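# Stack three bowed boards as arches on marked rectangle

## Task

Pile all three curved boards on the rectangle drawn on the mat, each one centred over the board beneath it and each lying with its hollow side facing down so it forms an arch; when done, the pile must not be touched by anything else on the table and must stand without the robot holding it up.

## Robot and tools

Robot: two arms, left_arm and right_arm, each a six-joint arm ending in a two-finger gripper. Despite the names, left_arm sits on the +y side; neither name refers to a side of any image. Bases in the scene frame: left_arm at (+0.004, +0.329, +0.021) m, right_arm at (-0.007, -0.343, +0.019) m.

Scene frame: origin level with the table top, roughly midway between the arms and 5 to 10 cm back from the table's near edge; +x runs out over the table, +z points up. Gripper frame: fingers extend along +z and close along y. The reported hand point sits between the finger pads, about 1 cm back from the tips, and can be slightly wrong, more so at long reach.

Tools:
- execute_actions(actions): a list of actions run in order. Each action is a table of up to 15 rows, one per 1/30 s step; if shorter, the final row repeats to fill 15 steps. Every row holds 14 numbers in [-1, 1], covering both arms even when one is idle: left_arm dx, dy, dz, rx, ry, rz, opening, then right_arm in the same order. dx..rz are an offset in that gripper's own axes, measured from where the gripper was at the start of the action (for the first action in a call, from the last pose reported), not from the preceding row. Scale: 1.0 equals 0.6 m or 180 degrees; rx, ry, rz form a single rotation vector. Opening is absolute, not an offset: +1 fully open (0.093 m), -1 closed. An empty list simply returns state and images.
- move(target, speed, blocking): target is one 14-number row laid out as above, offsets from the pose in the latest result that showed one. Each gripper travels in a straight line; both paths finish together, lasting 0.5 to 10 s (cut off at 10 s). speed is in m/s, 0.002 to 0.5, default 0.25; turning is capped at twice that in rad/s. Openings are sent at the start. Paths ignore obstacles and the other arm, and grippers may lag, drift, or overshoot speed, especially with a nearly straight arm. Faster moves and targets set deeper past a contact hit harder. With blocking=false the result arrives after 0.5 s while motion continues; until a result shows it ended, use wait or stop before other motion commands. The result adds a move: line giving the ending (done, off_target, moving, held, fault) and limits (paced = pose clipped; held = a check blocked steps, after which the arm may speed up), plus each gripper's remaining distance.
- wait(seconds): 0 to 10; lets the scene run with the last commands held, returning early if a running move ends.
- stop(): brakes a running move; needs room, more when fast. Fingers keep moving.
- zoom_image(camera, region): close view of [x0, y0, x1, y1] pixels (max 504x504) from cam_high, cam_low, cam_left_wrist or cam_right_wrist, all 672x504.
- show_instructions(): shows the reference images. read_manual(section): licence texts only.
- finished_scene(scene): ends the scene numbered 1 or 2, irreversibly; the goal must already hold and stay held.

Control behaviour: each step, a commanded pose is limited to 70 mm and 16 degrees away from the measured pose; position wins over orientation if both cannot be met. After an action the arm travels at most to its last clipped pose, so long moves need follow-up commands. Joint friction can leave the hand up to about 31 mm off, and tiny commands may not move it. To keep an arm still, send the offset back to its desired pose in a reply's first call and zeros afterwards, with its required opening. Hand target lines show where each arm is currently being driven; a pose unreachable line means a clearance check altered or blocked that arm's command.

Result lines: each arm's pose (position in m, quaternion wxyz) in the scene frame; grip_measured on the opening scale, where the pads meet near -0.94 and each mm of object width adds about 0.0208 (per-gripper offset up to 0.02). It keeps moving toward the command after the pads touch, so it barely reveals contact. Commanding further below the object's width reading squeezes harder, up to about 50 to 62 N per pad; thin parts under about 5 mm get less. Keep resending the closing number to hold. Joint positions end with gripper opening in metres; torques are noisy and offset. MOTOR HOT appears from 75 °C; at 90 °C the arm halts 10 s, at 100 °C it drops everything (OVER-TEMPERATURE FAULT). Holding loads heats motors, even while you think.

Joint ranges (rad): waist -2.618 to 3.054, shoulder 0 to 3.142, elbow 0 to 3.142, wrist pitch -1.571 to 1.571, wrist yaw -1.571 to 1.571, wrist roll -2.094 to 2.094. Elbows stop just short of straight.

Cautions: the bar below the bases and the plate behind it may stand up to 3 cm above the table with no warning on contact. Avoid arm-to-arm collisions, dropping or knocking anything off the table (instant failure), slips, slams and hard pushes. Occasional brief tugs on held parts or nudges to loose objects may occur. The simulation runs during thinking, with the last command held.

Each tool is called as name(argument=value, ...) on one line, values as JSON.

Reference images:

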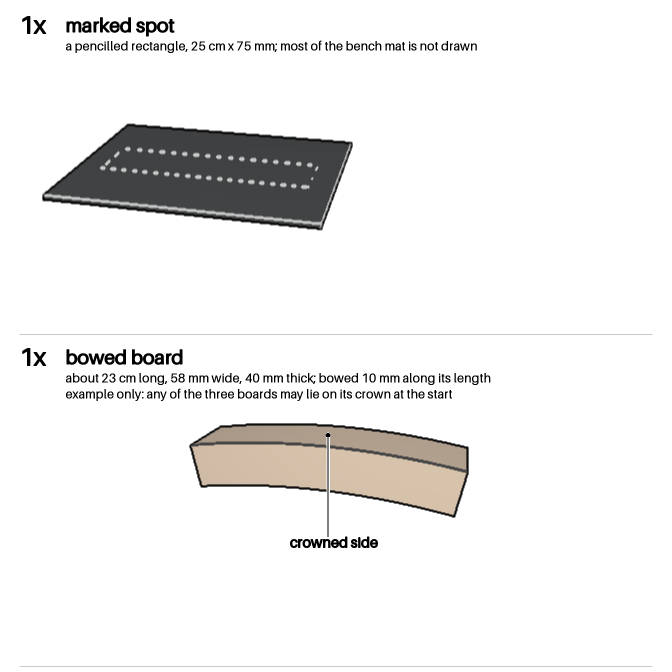

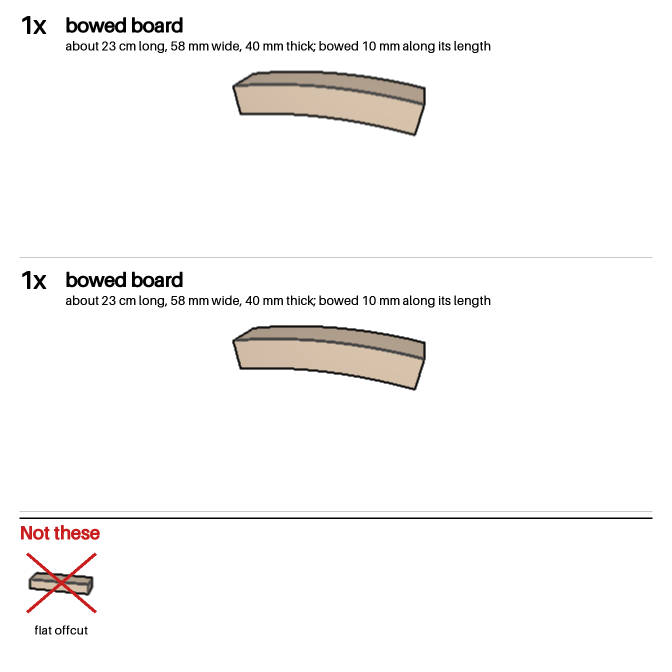

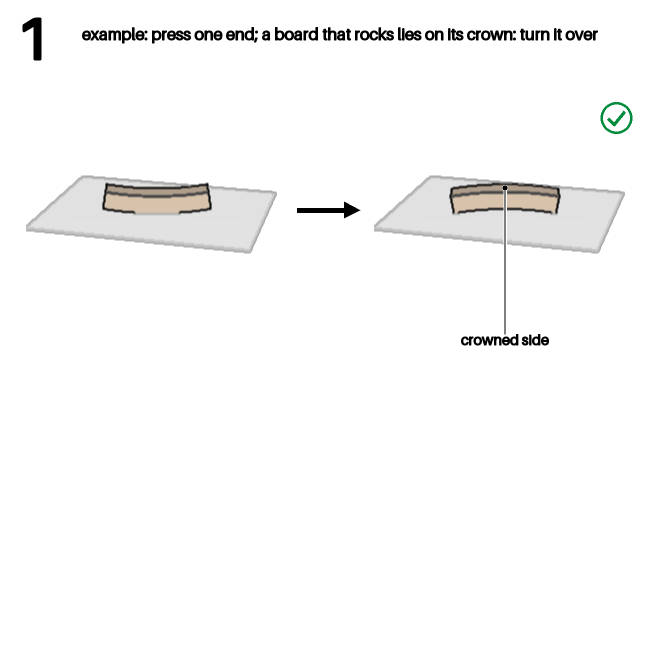

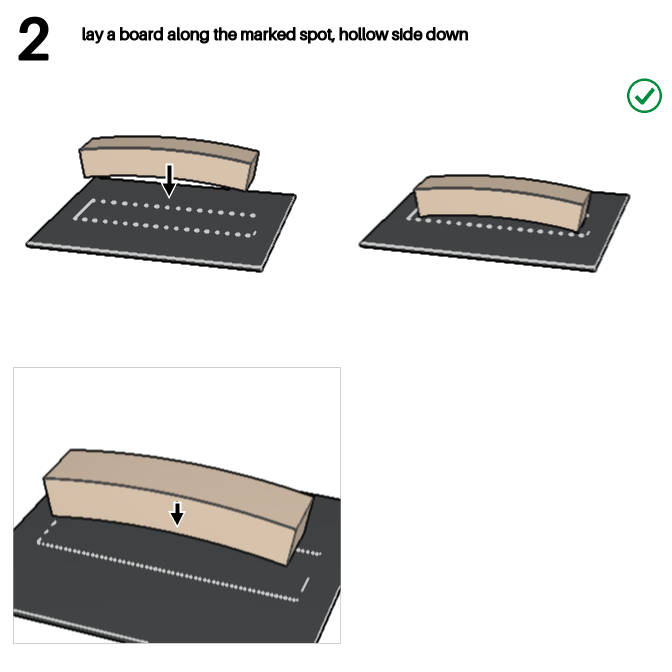

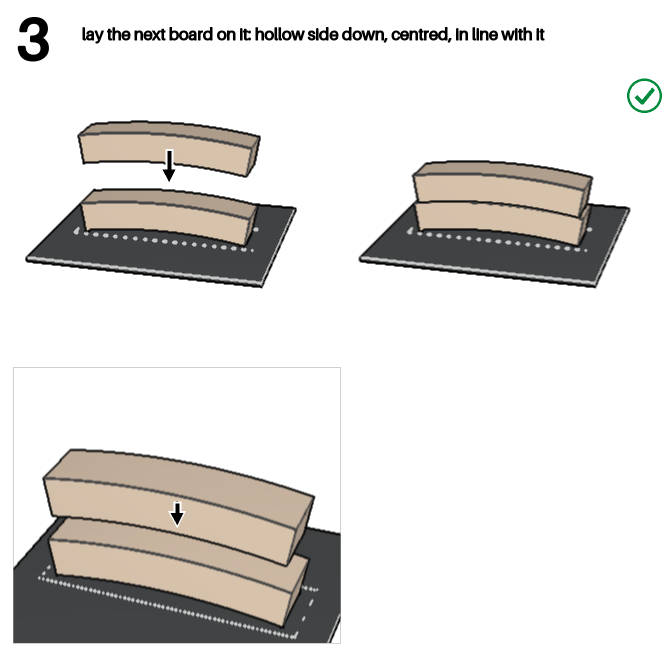

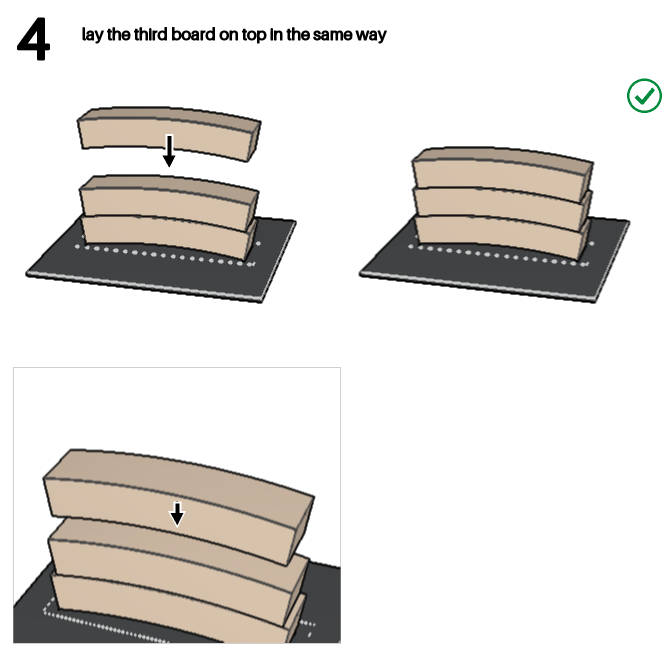

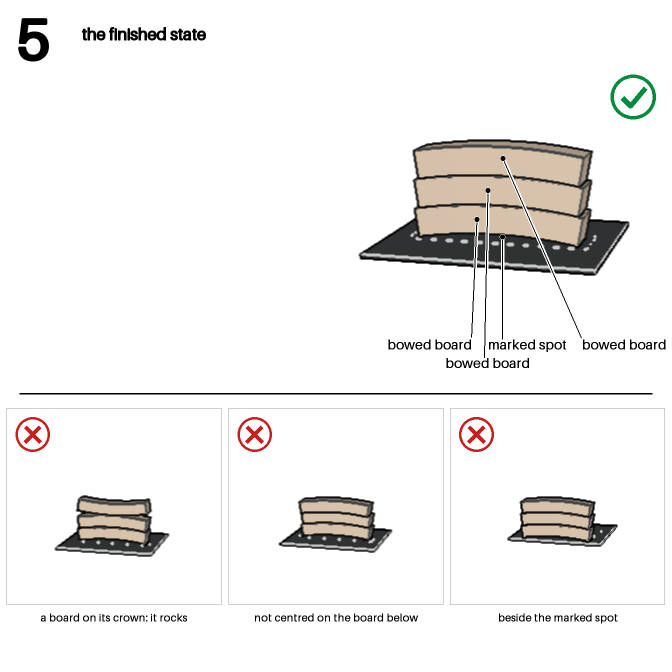

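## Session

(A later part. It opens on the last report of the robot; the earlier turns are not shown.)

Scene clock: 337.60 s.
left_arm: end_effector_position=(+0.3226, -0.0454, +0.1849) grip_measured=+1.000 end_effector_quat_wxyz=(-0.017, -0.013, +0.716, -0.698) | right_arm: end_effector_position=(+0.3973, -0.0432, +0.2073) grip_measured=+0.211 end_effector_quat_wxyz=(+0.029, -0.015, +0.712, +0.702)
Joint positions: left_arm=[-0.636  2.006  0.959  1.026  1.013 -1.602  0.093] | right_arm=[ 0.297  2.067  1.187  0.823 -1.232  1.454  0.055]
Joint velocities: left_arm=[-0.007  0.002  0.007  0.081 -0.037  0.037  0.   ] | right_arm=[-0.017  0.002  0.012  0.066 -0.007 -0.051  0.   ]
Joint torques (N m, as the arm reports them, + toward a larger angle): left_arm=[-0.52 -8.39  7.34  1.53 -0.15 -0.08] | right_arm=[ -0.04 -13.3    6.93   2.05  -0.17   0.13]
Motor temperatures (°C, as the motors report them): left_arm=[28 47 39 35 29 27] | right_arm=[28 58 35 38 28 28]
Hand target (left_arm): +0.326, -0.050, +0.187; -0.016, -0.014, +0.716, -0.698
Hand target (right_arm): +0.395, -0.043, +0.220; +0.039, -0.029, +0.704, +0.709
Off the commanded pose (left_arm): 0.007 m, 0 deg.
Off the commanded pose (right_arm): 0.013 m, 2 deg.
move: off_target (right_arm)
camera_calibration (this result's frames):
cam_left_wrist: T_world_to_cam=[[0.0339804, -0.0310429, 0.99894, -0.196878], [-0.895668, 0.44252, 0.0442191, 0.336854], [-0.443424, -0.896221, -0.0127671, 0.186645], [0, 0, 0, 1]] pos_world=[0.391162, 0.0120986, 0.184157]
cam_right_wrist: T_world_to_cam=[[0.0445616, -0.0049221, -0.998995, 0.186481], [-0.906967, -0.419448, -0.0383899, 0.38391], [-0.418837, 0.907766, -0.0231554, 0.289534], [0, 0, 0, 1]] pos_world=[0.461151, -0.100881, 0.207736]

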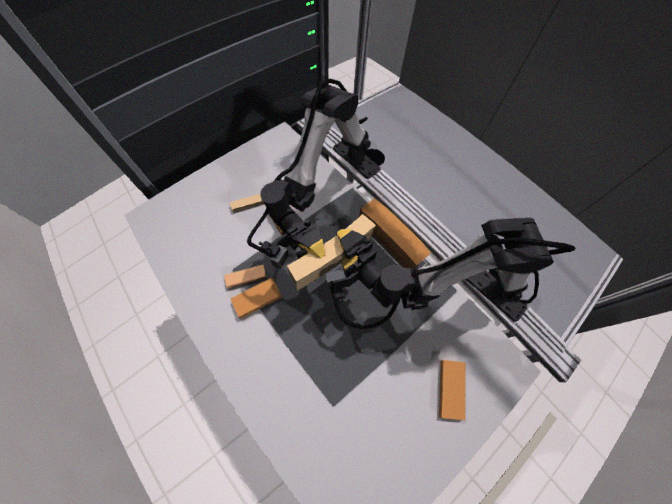

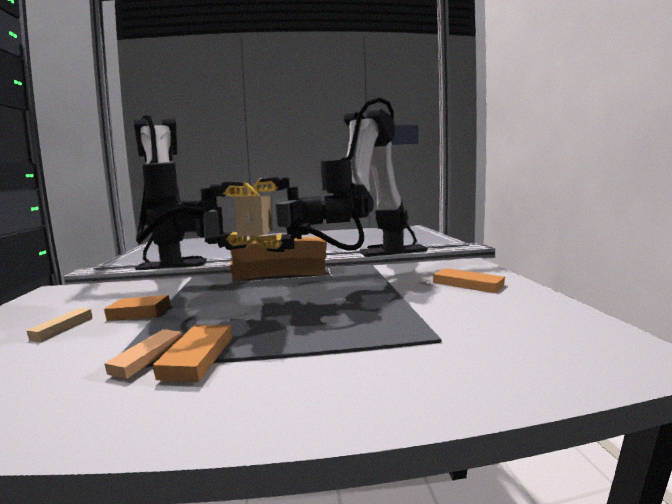

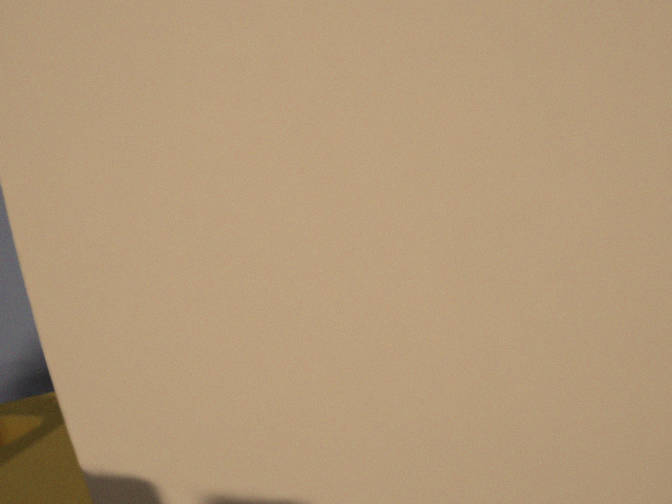

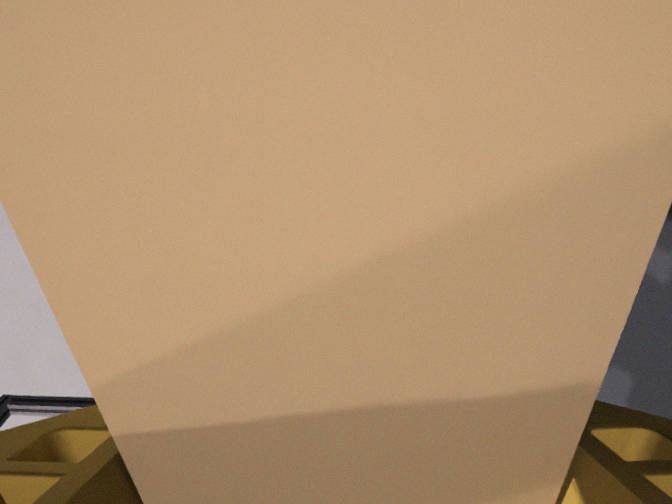

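execute_actions(actions=[[[0,-0.03,-0.025,0,0,0,1,0,0.022,0,0,0,-0.01,-0.1]],[[0,-0.01,0,0,0,0,1,0,0.022,0,0,0,-0.01,-0.1]]])

Scene clock: 341.20 s.
left_arm: end_effector_position=(+0.3233, -0.0375, +0.1919) grip_measured=+1.000 end_effector_quat_wxyz=(-0.029, -0.024, +0.723, -0.690) | right_arm: end_effector_position=(+0.3969, -0.0434, +0.1952) grip_measured=+0.211 end_effector_quat_wxyz=(+0.014, +0.004, +0.724, +0.689)
Joint positions: left_arm=[-0.617  1.959  0.957  0.941  1.033 -1.601  0.093] | right_arm=[ 0.298  2.063  1.187  0.716 -1.223  1.405  0.055]
Joint velocities: left_arm=[ 0.007 -0.007 -0.012 -0.007 -0.022  0.022  0.   ] | right_arm=[ 0.007 -0.022 -0.017 -0.007  0.037 -0.007  0.   ]
Joint torques (N m, as the arm reports them, + toward a larger angle): left_arm=[ -0.01 -10.1    6.41   1.64  -0.03  -0.05] | right_arm=[  0.05 -14.77   7.72   1.78  -0.22  -0.13]
Motor temperatures (°C, as the motors report them): left_arm=[28 47 39 35 29 27] | right_arm=[28 58 35 39 28 28]
Hand target (left_arm): +0.323, -0.038, +0.203; -0.020, -0.015, +0.718, -0.696
Hand target (right_arm): +0.396, -0.043, +0.215; +0.033, -0.018, +0.718, +0.695
Off the commanded pose (left_arm): 0.011 m, 2 deg.
Off the commanded pose (right_arm): 0.020 m, 4 deg.
camera_calibration (this result's frames):
cam_left_wrist: T_world_to_cam=[[0.066264, -0.0508083, 0.996508, -0.214372], [-0.893718, 0.441087, 0.0819183, 0.325763], [-0.443709, -0.896025, -0.0161801, 0.194862], [0, 0, 0, 1]] pos_world=[0.391808, 0.0200195, 0.19009]
cam_right_wrist: T_world_to_cam=[[-0.00355829, -0.0392904, -0.999221, 0.192044], [-0.910178, -0.413757, 0.0195106, 0.373246], [-0.414202, 0.909539, -0.034289, 0.289725], [0, 0, 0, 1]] pos_world=[0.460408, -0.101538, 0.194547]

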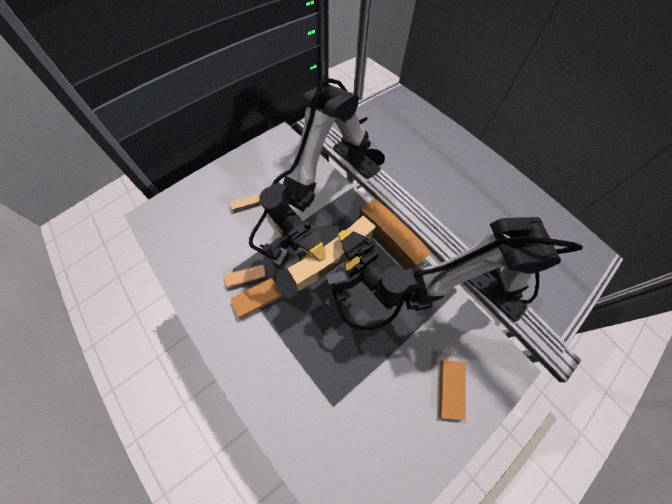

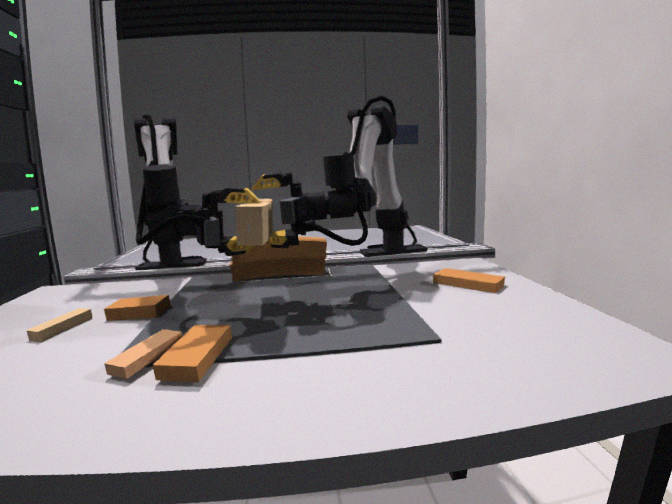

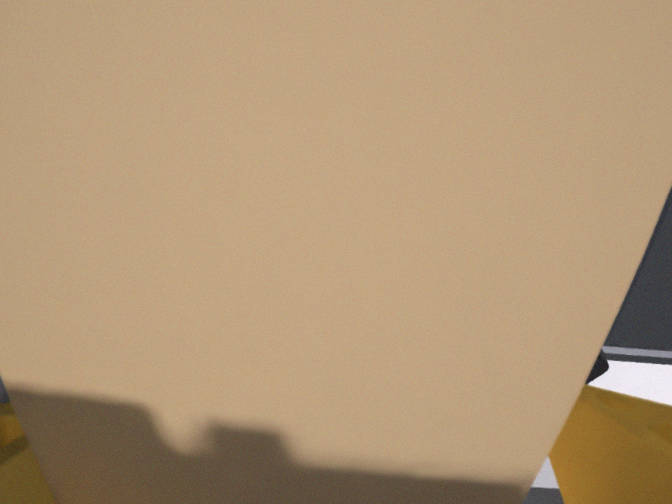

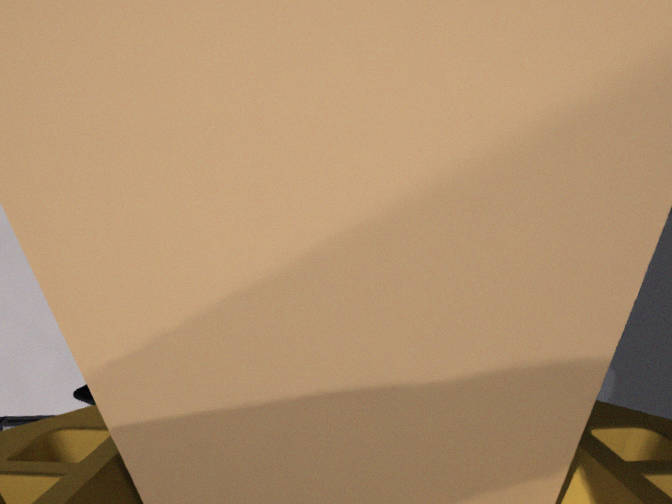

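Close left, then release right.

execute_actions(actions=[[[0,0,0,0,0,0,-0.2,0,0.036,0,0,0,-0.01,-0.1]],[[0,-0.01,0,0,0,0,-0.2,0,0.03,0,0,0,0,-0.1]],[[0,-0.015,0,0,0,0,-0.2,0,0.0,0,0,0,0,1]],[[0,-0.015,0,0,0,0,-0.2,0,0,0,0,0,0,1]]])

move(target=[0,-0.02,0,0,0,0,-0.2,0,0,-0.3,0,0,0,1], speed=0.2)

Scene clock: 345.40 s.
left_arm: end_effector_position=(+0.3231, -0.0368, +0.1722) grip_measured=+0.355 end_effector_quat_wxyz=(-0.056, -0.057, +0.739, -0.669) | right_arm: end_effector_position=(+0.3981, -0.0450, +0.1941) grip_measured=+0.983 end_effector_quat_wxyz=(+0.001, +0.036, +0.734, +0.678)
Joint positions: left_arm=[-0.618  1.969  0.956  0.849  1.025 -1.597  0.062] | right_arm=[ 0.298  2.035  1.19   0.61  -1.192  1.397  0.092]
Joint velocities: left_arm=[ 0.002  0.007 -0.017 -0.007  0.007  0.022 -0.   ] | right_arm=[-0.007 -0.002 -0.007 -0.022 -0.007  0.007 -0.   ]
Joint torques (N m, as the arm reports them, + toward a larger angle): left_arm=[  0.05 -10.37   6.95   1.47  -0.05  -0.07] | right_arm=[ -0.16 -12.1    7.04   1.84  -0.26  -0.08]
Motor temperatures (°C, as the motors report them): left_arm=[28 48 39 35 29 27] | right_arm=[28 58 35 39 28 28]
Hand target (left_arm): +0.325, -0.038, +0.184; -0.052, -0.055, +0.736, -0.673
Hand target (right_arm): +0.399, -0.045, +0.197; +0.008, +0.029, +0.732, +0.680
Off the commanded pose (left_arm): 0.012 m, 1 deg.
Off the commanded pose (right_arm): 0.003 m, 1 deg.
camera_calibration (this result's frames):
cam_left_wrist: T_world_to_cam=[[0.150779, -0.103985, 0.983083, -0.221662], [-0.886139, 0.426597, 0.181033, 0.306827], [-0.438205, -0.898444, -0.0278239, 0.195204], [0, 0, 0, 1]] pos_world=[0.390852, 0.0214392, 0.167797]
cam_right_wrist: T_world_to_cam=[[-0.0677305, -0.0680079, -0.995383, 0.214359], [-0.91838, -0.3856, 0.0888363, 0.364776], [-0.389861, 0.920156, -0.0363402, 0.282748], [0, 0, 0, 1]] pos_world=[0.459754, -0.104937, 0.191239]

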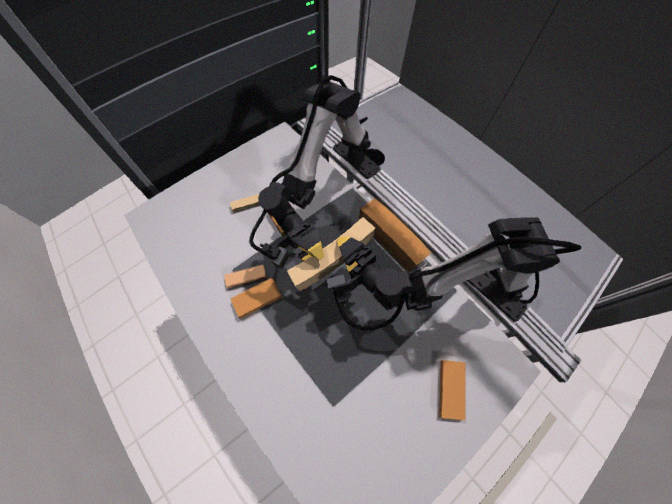

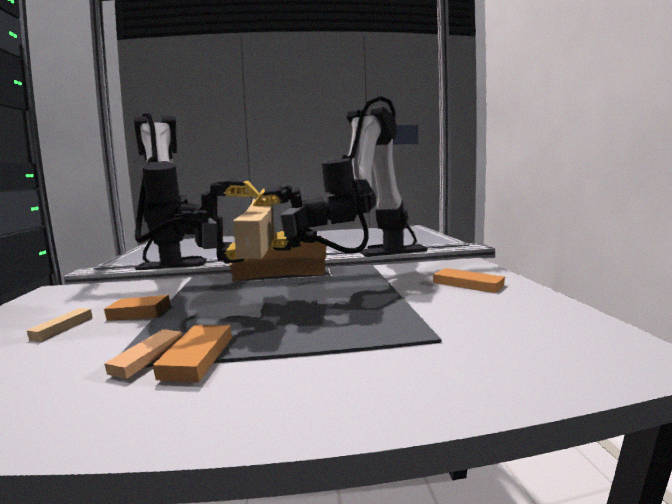

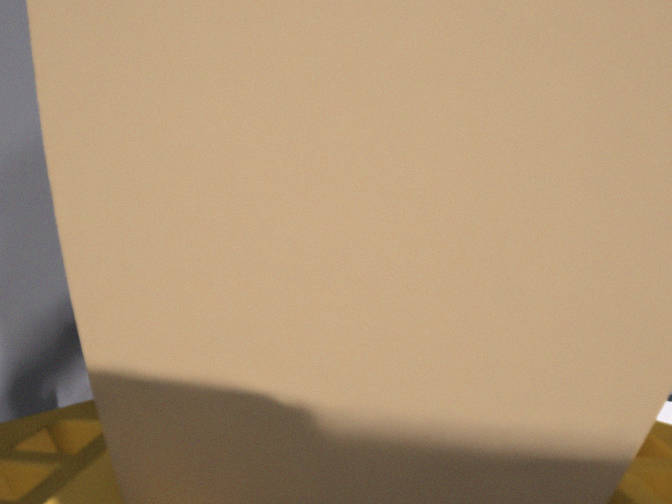

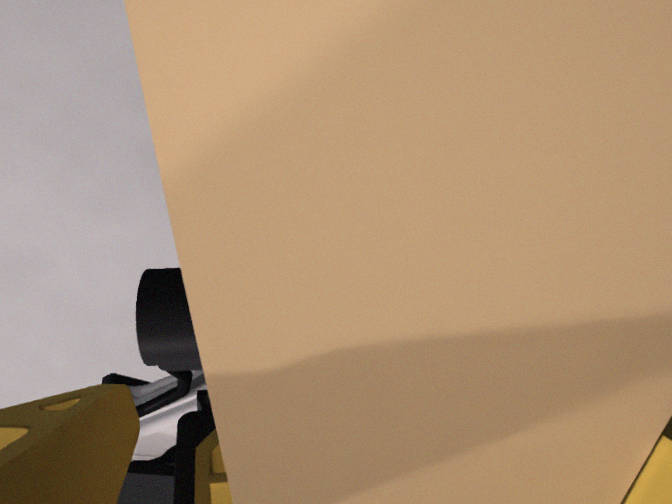

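Scene clock: 346.83 s.
left_arm: end_effector_position=(+0.3204, -0.0339, +0.1487) grip_measured=+0.356 end_effector_quat_wxyz=(-0.096, -0.106, +0.758, -0.636) | right_arm: end_effector_position=(+0.3972, -0.2256, +0.2103) grip_measured=+0.983 end_effector_quat_wxyz=(+0.040, +0.055, +0.705, +0.706)
Joint positions: left_arm=[-0.618  1.973  0.956  0.713  1.016 -1.605  0.062] | right_arm=[-0.148  1.905  1.12   0.218 -1.563  1.021  0.092]
Joint velocities: left_arm=[ 0.002  0.002  0.002 -0.037 -0.022  0.007 -0.   ] | right_arm=[ 0.012  0.007 -0.002 -0.066  0.022 -0.095 -0.001]
Joint torques (N m, as the arm reports them, + toward a larger angle): left_arm=[  0.   -11.75   7.13   2.26   0.15   0.07] | right_arm=[ -0.11 -12.07   5.06   1.21  -0.57  -0.07]
Motor temperatures (°C, as the motors report them): left_arm=[28 49 39 36 29 27] | right_arm=[28 58 35 39 28 28]
Hand target (left_arm): +0.324, -0.037, +0.183; -0.056, -0.057, +0.741, -0.667
Hand target (right_arm): +0.389, -0.224, +0.209; +0.029, +0.058, +0.702, +0.709
Off the commanded pose (left_arm): 0.036 m, 8 deg.
Off the commanded pose (right_arm): 0.008 m, 7 deg.
joint sent to its limit (right arm) — the command would take joint 5 (wrist yaw) past its lower limit, so that joint was sent only as far as its limit.
move: off_target (left_arm, right_arm)
camera_calibration (this result's frames):
cam_left_wrist: T_world_to_cam=[[0.273815, -0.173289, 0.946042, -0.234062], [-0.859206, 0.39794, 0.321574, 0.276962], [-0.432193, -0.900897, -0.0399286, 0.195799], [0, 0, 0, 1]] pos_world=[0.38668, 0.02562, 0.140187]
cam_right_wrist: T_world_to_cam=[[-0.0355845, 0.0150633, -0.999253, 0.224926], [-0.949366, -0.312822, 0.0290923, 0.334174], [-0.31215, 0.949692, 0.0254322, 0.411964], [0, 0, 0, 1]] pos_world=[0.453852, -0.29009, 0.204559]

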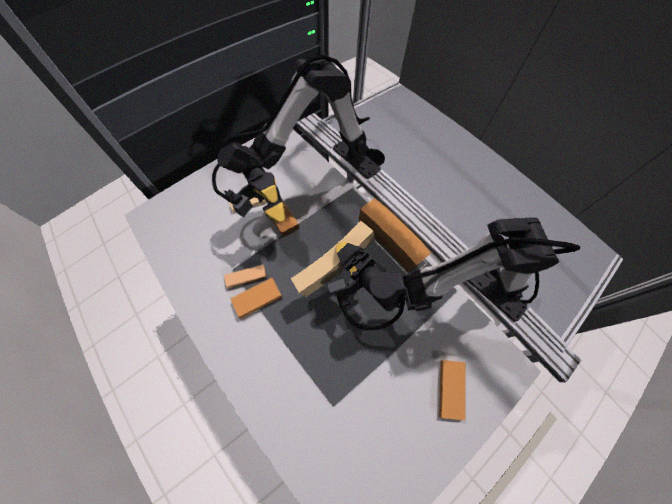

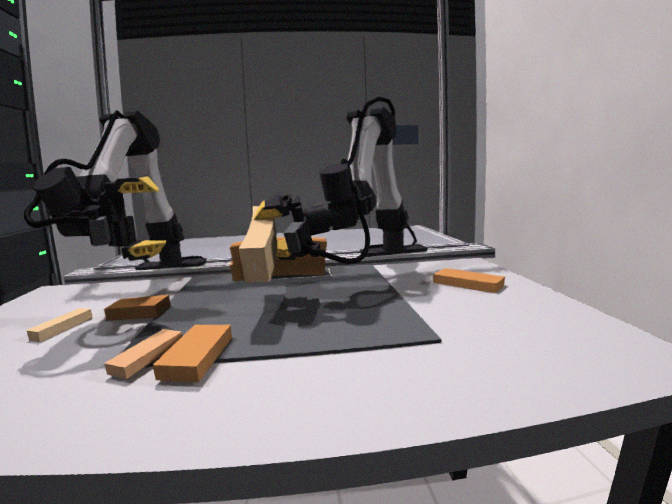

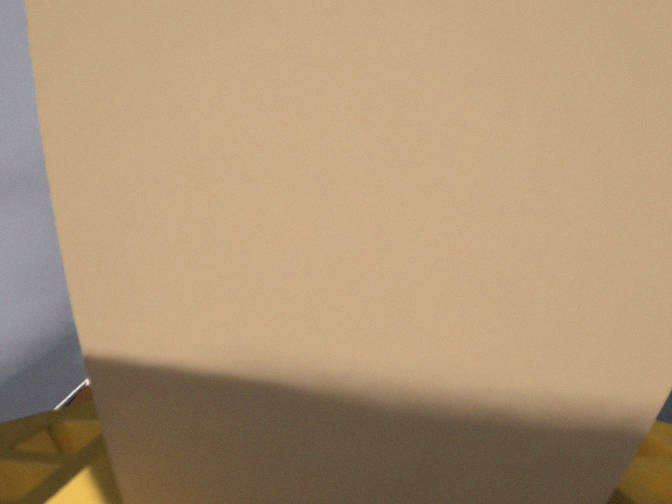

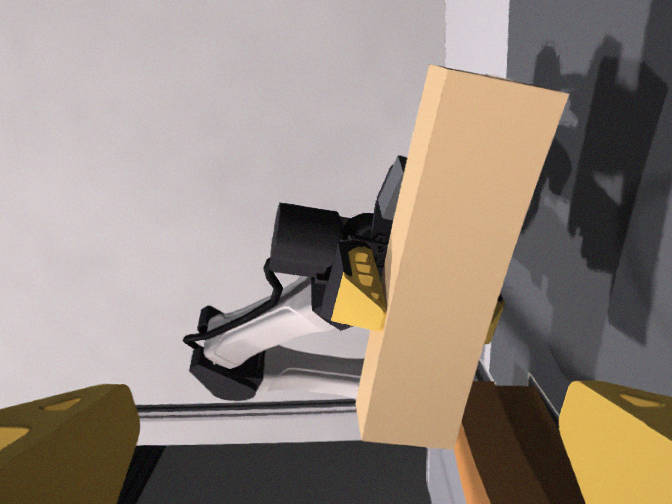

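move(target=[0.036,0.0,-0.165,-0.441,-0.067,0.073,-0.2,0.1,0,0,0,0.1,0,1], speed=0.2)

Scene clock: 355.63 s.
left_arm: end_effector_position=(+0.2987, +0.0667, +0.1571) grip_measured=+0.355 end_effector_quat_wxyz=(-0.021, -0.003, +1.000, +0.008) | right_arm: end_effector_position=(+0.3460, -0.2190, +0.2129) grip_measured=+0.983 end_effector_quat_wxyz=(+0.044, +0.049, +0.705, +0.706)
Joint positions: left_arm=[-0.78   2.101  2.016 -1.523  0.031 -0.714  0.062] | right_arm=[-0.148  1.727  0.91   0.215 -1.566  0.973  0.092]
Joint velocities: left_arm=[ 0.012 -0.007 -0.002 -0.007  0.066  0.037 -0.001] | right_arm=[-0.007  0.007 -0.007 -0.007  0.007  0.007 -0.   ]
Joint torques (N m, as the arm reports them, + toward a larger angle): left_arm=[ -0.59 -10.89   8.61   0.15  -0.26  -0.09] | right_arm=[  0.1  -10.2    4.87   1.15  -0.62  -0.09]
Motor temperatures (°C, as the motors report them): left_arm=[28 51 40 37 29 27] | right_arm=[28 57 35 38 28 28]
Hand target (left_arm): +0.302, +0.063, +0.172; -0.000, +0.003, +1.000, +0.001
Hand target (right_arm): +0.338, -0.217, +0.212; +0.036, +0.049, +0.703, +0.709
Off the commanded pose (left_arm): 0.015 m, 3 deg.
Off the commanded pose (right_arm): 0.009 m, 18 deg; orientation clipped at the last step of the last action.
joint sent to its limit (right arm) — the command would take joint 5 (wrist yaw) past its lower limit, so that joint was sent only as far as its limit.
move: off_target (left_arm, right_arm); limits=paced
camera_calibration (this result's frames):
cam_left_wrist: T_world_to_cam=[[-0.00335265, -0.999779, -0.0207508, 0.0711112], [-0.879995, -0.00690643, 0.474933, 0.224716], [-0.474971, 0.0198528, -0.879777, 0.360645], [0, 0, 0, 1]] pos_world=[0.369284, 0.0654876, 0.212038]
cam_right_wrist: T_world_to_cam=[[-0.0218152, 0.0146615, -0.999655, 0.220899], [-0.948848, -0.315324, 0.0160817, 0.289602], [-0.31498, 0.948871, 0.0207904, 0.391489], [0, 0, 0, 1]] pos_world=[0.402918, -0.283392, 0.208026]

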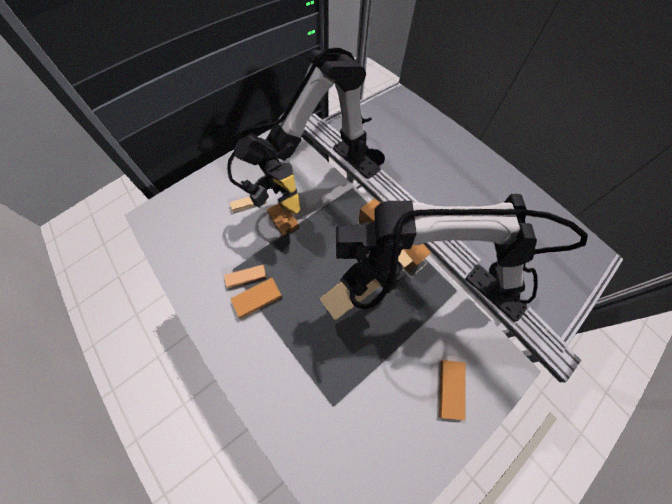

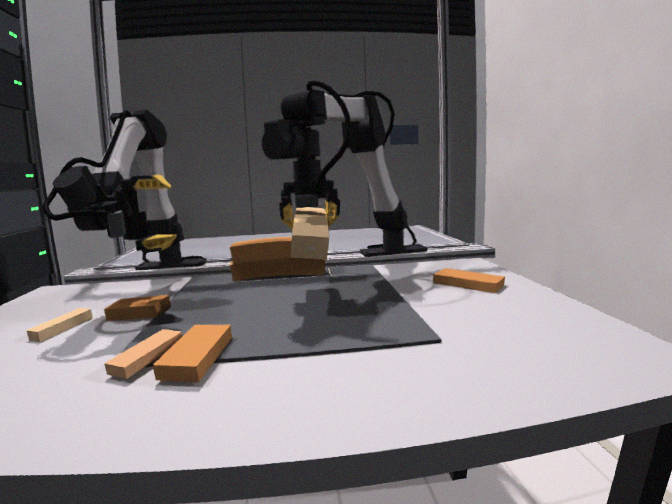

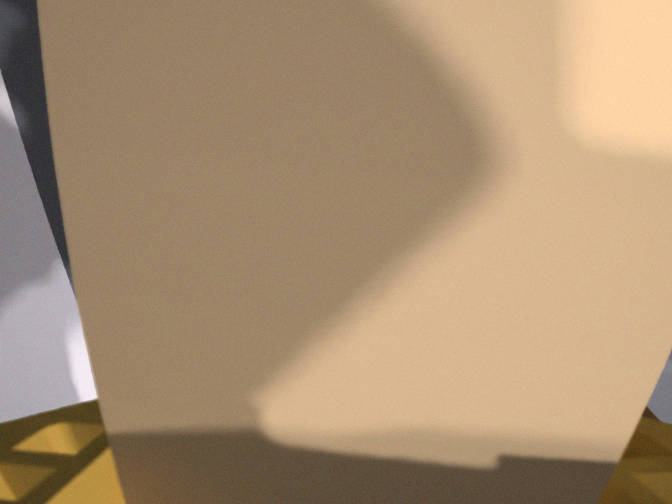

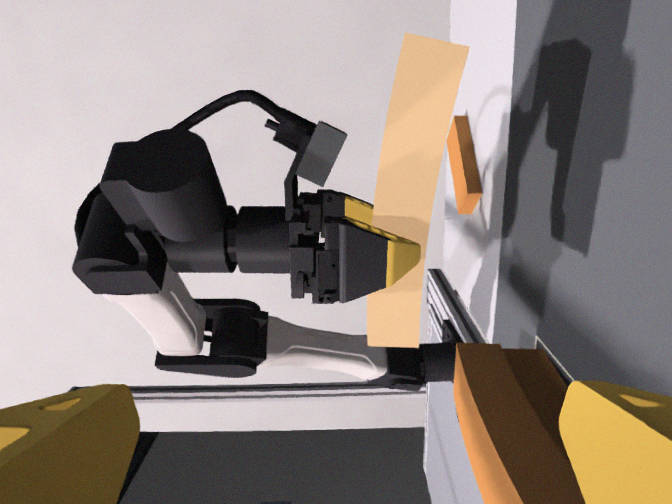

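move(target=[0.05,0,-0.02,0,0,0.5,-0.2,0.1,0,-0.05,0,0,0,1], speed=0.25)

move(target=[0,0,-0.02,0,-0.05,0,-0.2,0,0,0,0,0,0,1], speed=0.15)

Scene clock: 361.47 s.
left_arm: end_effector_position=(+0.2744, +0.0675, +0.1562) grip_measured=+0.353 end_effector_quat_wxyz=(-0.037, +0.698, +0.715, -0.007) | right_arm: end_effector_position=(+0.2896, -0.2390, +0.2156) grip_measured=+0.983 end_effector_quat_wxyz=(+0.086, +0.076, +0.702, +0.703)
Joint positions: left_arm=[-0.822  2.05   1.934 -1.524  0.026  0.797  0.062] | right_arm=[-0.247  1.464  0.65   0.215 -1.566  0.954  0.092]
Joint velocities: left_arm=[ 0.007  0.017  0.002  0.051  0.037  0.066 -0.   ] | right_arm=[-0.012  0.002  0.012  0.037 -0.037  0.022 -0.001]
Joint torques (N m, as the arm reports them, + toward a larger angle): left_arm=[ -0.79 -12.8    5.34   0.14   0.03  -0.03] | right_arm=[-0.95 -7.16  5.08  1.15 -0.57 -0.04]
Motor temperatures (°C, as the motors report them): left_arm=[28 53 40 35 29 27] | right_arm=[28 55 35 37 28 28]
Hand target (left_arm): +0.269, +0.066, +0.170; -0.020, +0.705, +0.709, -0.009
Hand target (right_arm): +0.283, -0.240, +0.213; +0.080, +0.084, +0.700, +0.705
Off the commanded pose (left_arm): 0.015 m, 2 deg.
Off the commanded pose (right_arm): 0.008 m, 6 deg.
joint sent to its limit (right arm) — the command would take joint 5 (wrist yaw) past its lower limit, so that joint was sent only as far as its limit.
move: off_target (left_arm, right_arm)
camera_calibration (this result's frames):
cam_left_wrist: T_world_to_cam=[[-0.998233, -0.016685, 0.0570378, 0.26632], [0.012461, 0.879676, 0.47541, -0.101033], [-0.058107, 0.475281, -0.877913, 0.202887], [0, 0, 0, 1]] pos_world=[0.278898, -0.00310819, 0.210959]
cam_right_wrist: T_world_to_cam=[[0.000803156, 0.0117416, -0.999931, 0.215486], [-0.975401, -0.220412, -0.00337162, 0.26423], [-0.220437, 0.975336, 0.0112757, 0.373619], [0, 0, 0, 1]] pos_world=[0.339917, -0.308694, 0.212149]

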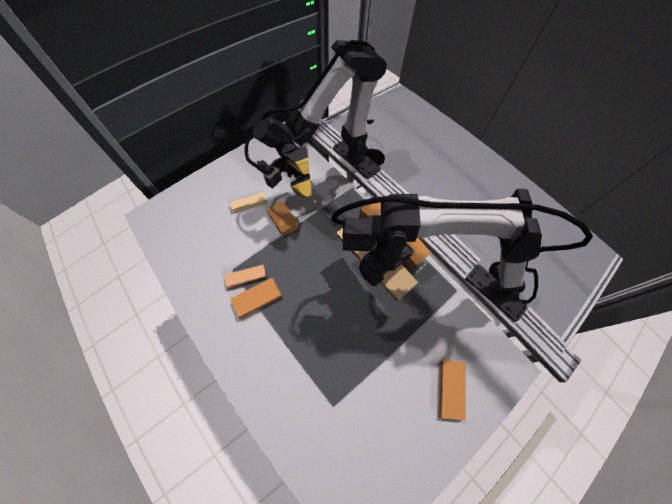

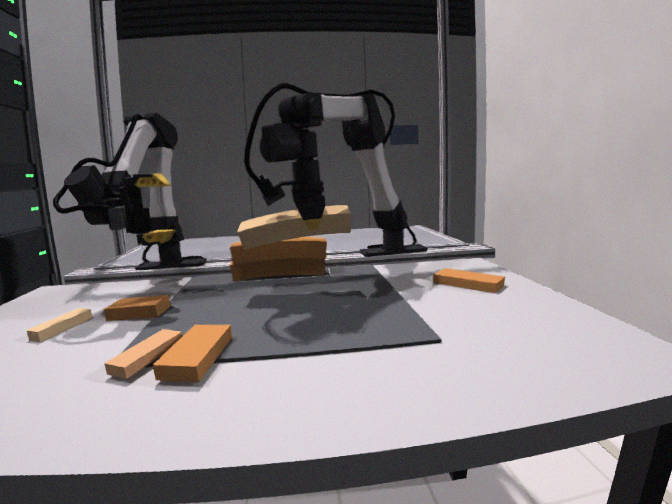

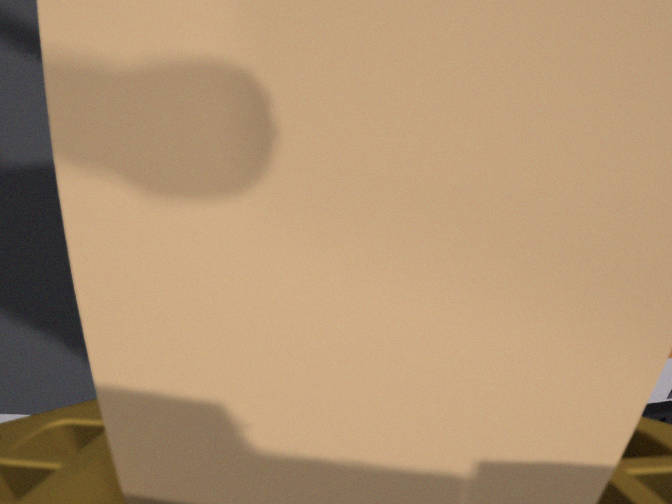

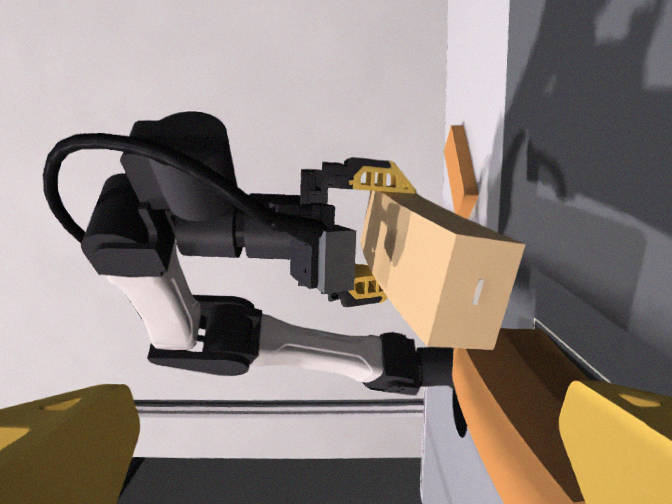

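Scene clock: 362.47 s.
left_arm: end_effector_position=(+0.2708, +0.0712, +0.1556) grip_measured=+0.353 end_effector_quat_wxyz=(-0.014, +0.696, +0.716, -0.049) | right_arm: end_effector_position=(+0.2896, -0.2390, +0.2156) grip_measured=+0.983 end_effector_quat_wxyz=(+0.086, +0.076, +0.702, +0.703)
Joint positions: left_arm=[-0.783  1.98   1.828 -1.447  0.111  0.833  0.062] | right_arm=[-0.247  1.464  0.65   0.215 -1.566  0.954  0.092]
Joint velocities: left_arm=[ 0.002 -0.007 -0.007 -0.051  0.022 -0.066 -0.   ] | right_arm=[-0.007  0.002  0.002 -0.037 -0.037 -0.095 -0.001]
Joint torques (N m, as the arm reports them, + toward a larger angle): left_arm=[  1.02 -11.78   5.68   0.45   0.31  -0.04] | right_arm=[-0.21 -6.08  6.52  1.29 -0.46 -0.06]
Motor temperatures (°C, as the motors report them): left_arm=[28 53 40 35 29 27] | right_arm=[28 55 35 37 28 28]
Hand target (left_arm): +0.275, +0.067, +0.168; +0.018, +0.695, +0.716, -0.061
Hand target (right_arm): +0.290, -0.239, +0.216; +0.086, +0.076, +0.702, +0.703
Off the commanded pose (left_arm): 0.014 m, 4 deg.
Off the commanded pose (right_arm): 0.000 m, 0 deg.
move: off_target (left_arm)
camera_calibration (this result's frames):
cam_left_wrist: T_world_to_cam=[[-0.996342, -0.0175339, 0.0836351, 0.258287], [0.0166153, 0.920294, 0.390874, -0.0948608], [-0.0838225, 0.390834, -0.916636, 0.219389], [0, 0, 0, 1]] pos_world=[0.277308, 0.00608368, 0.216577]
cam_right_wrist: T_world_to_cam=[[0.000803156, 0.0117416, -0.999931, 0.215486], [-0.975401, -0.220412, -0.00337162, 0.26423], [-0.220437, 0.975336, 0.0112757, 0.373619], [0, 0, 0, 1]] pos_world=[0.339917, -0.308694, 0.212149]

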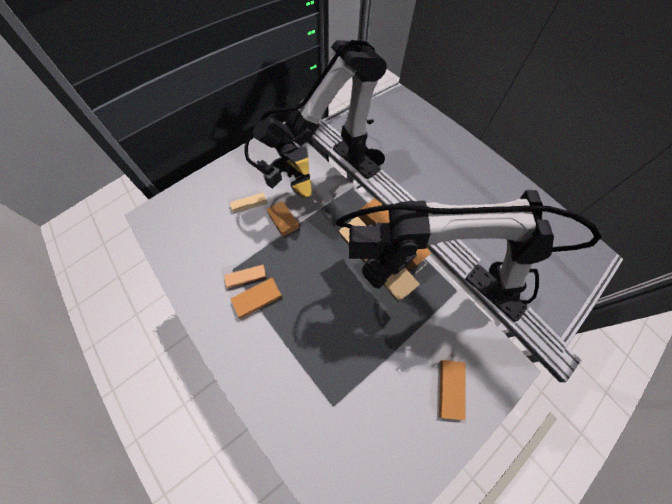

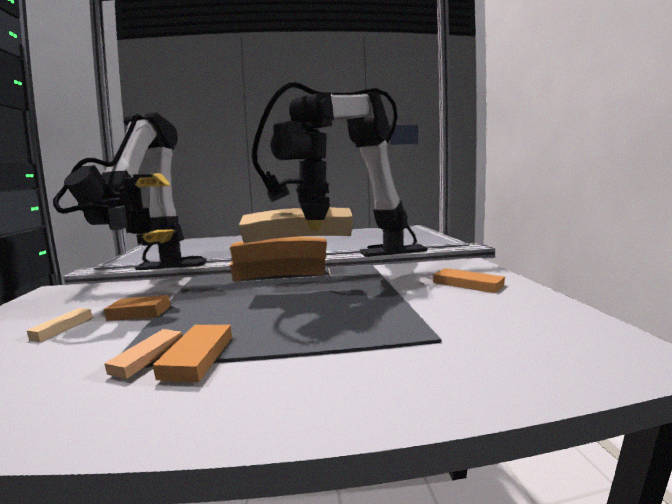

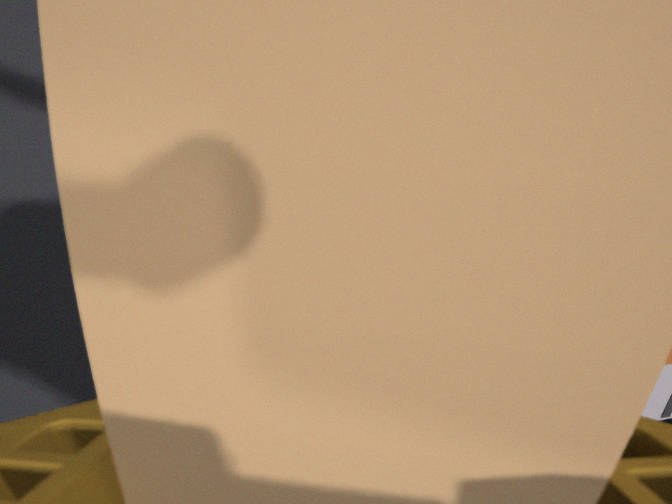

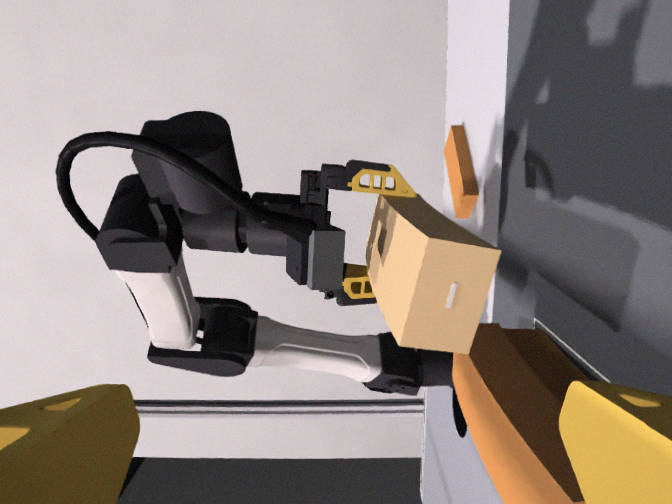

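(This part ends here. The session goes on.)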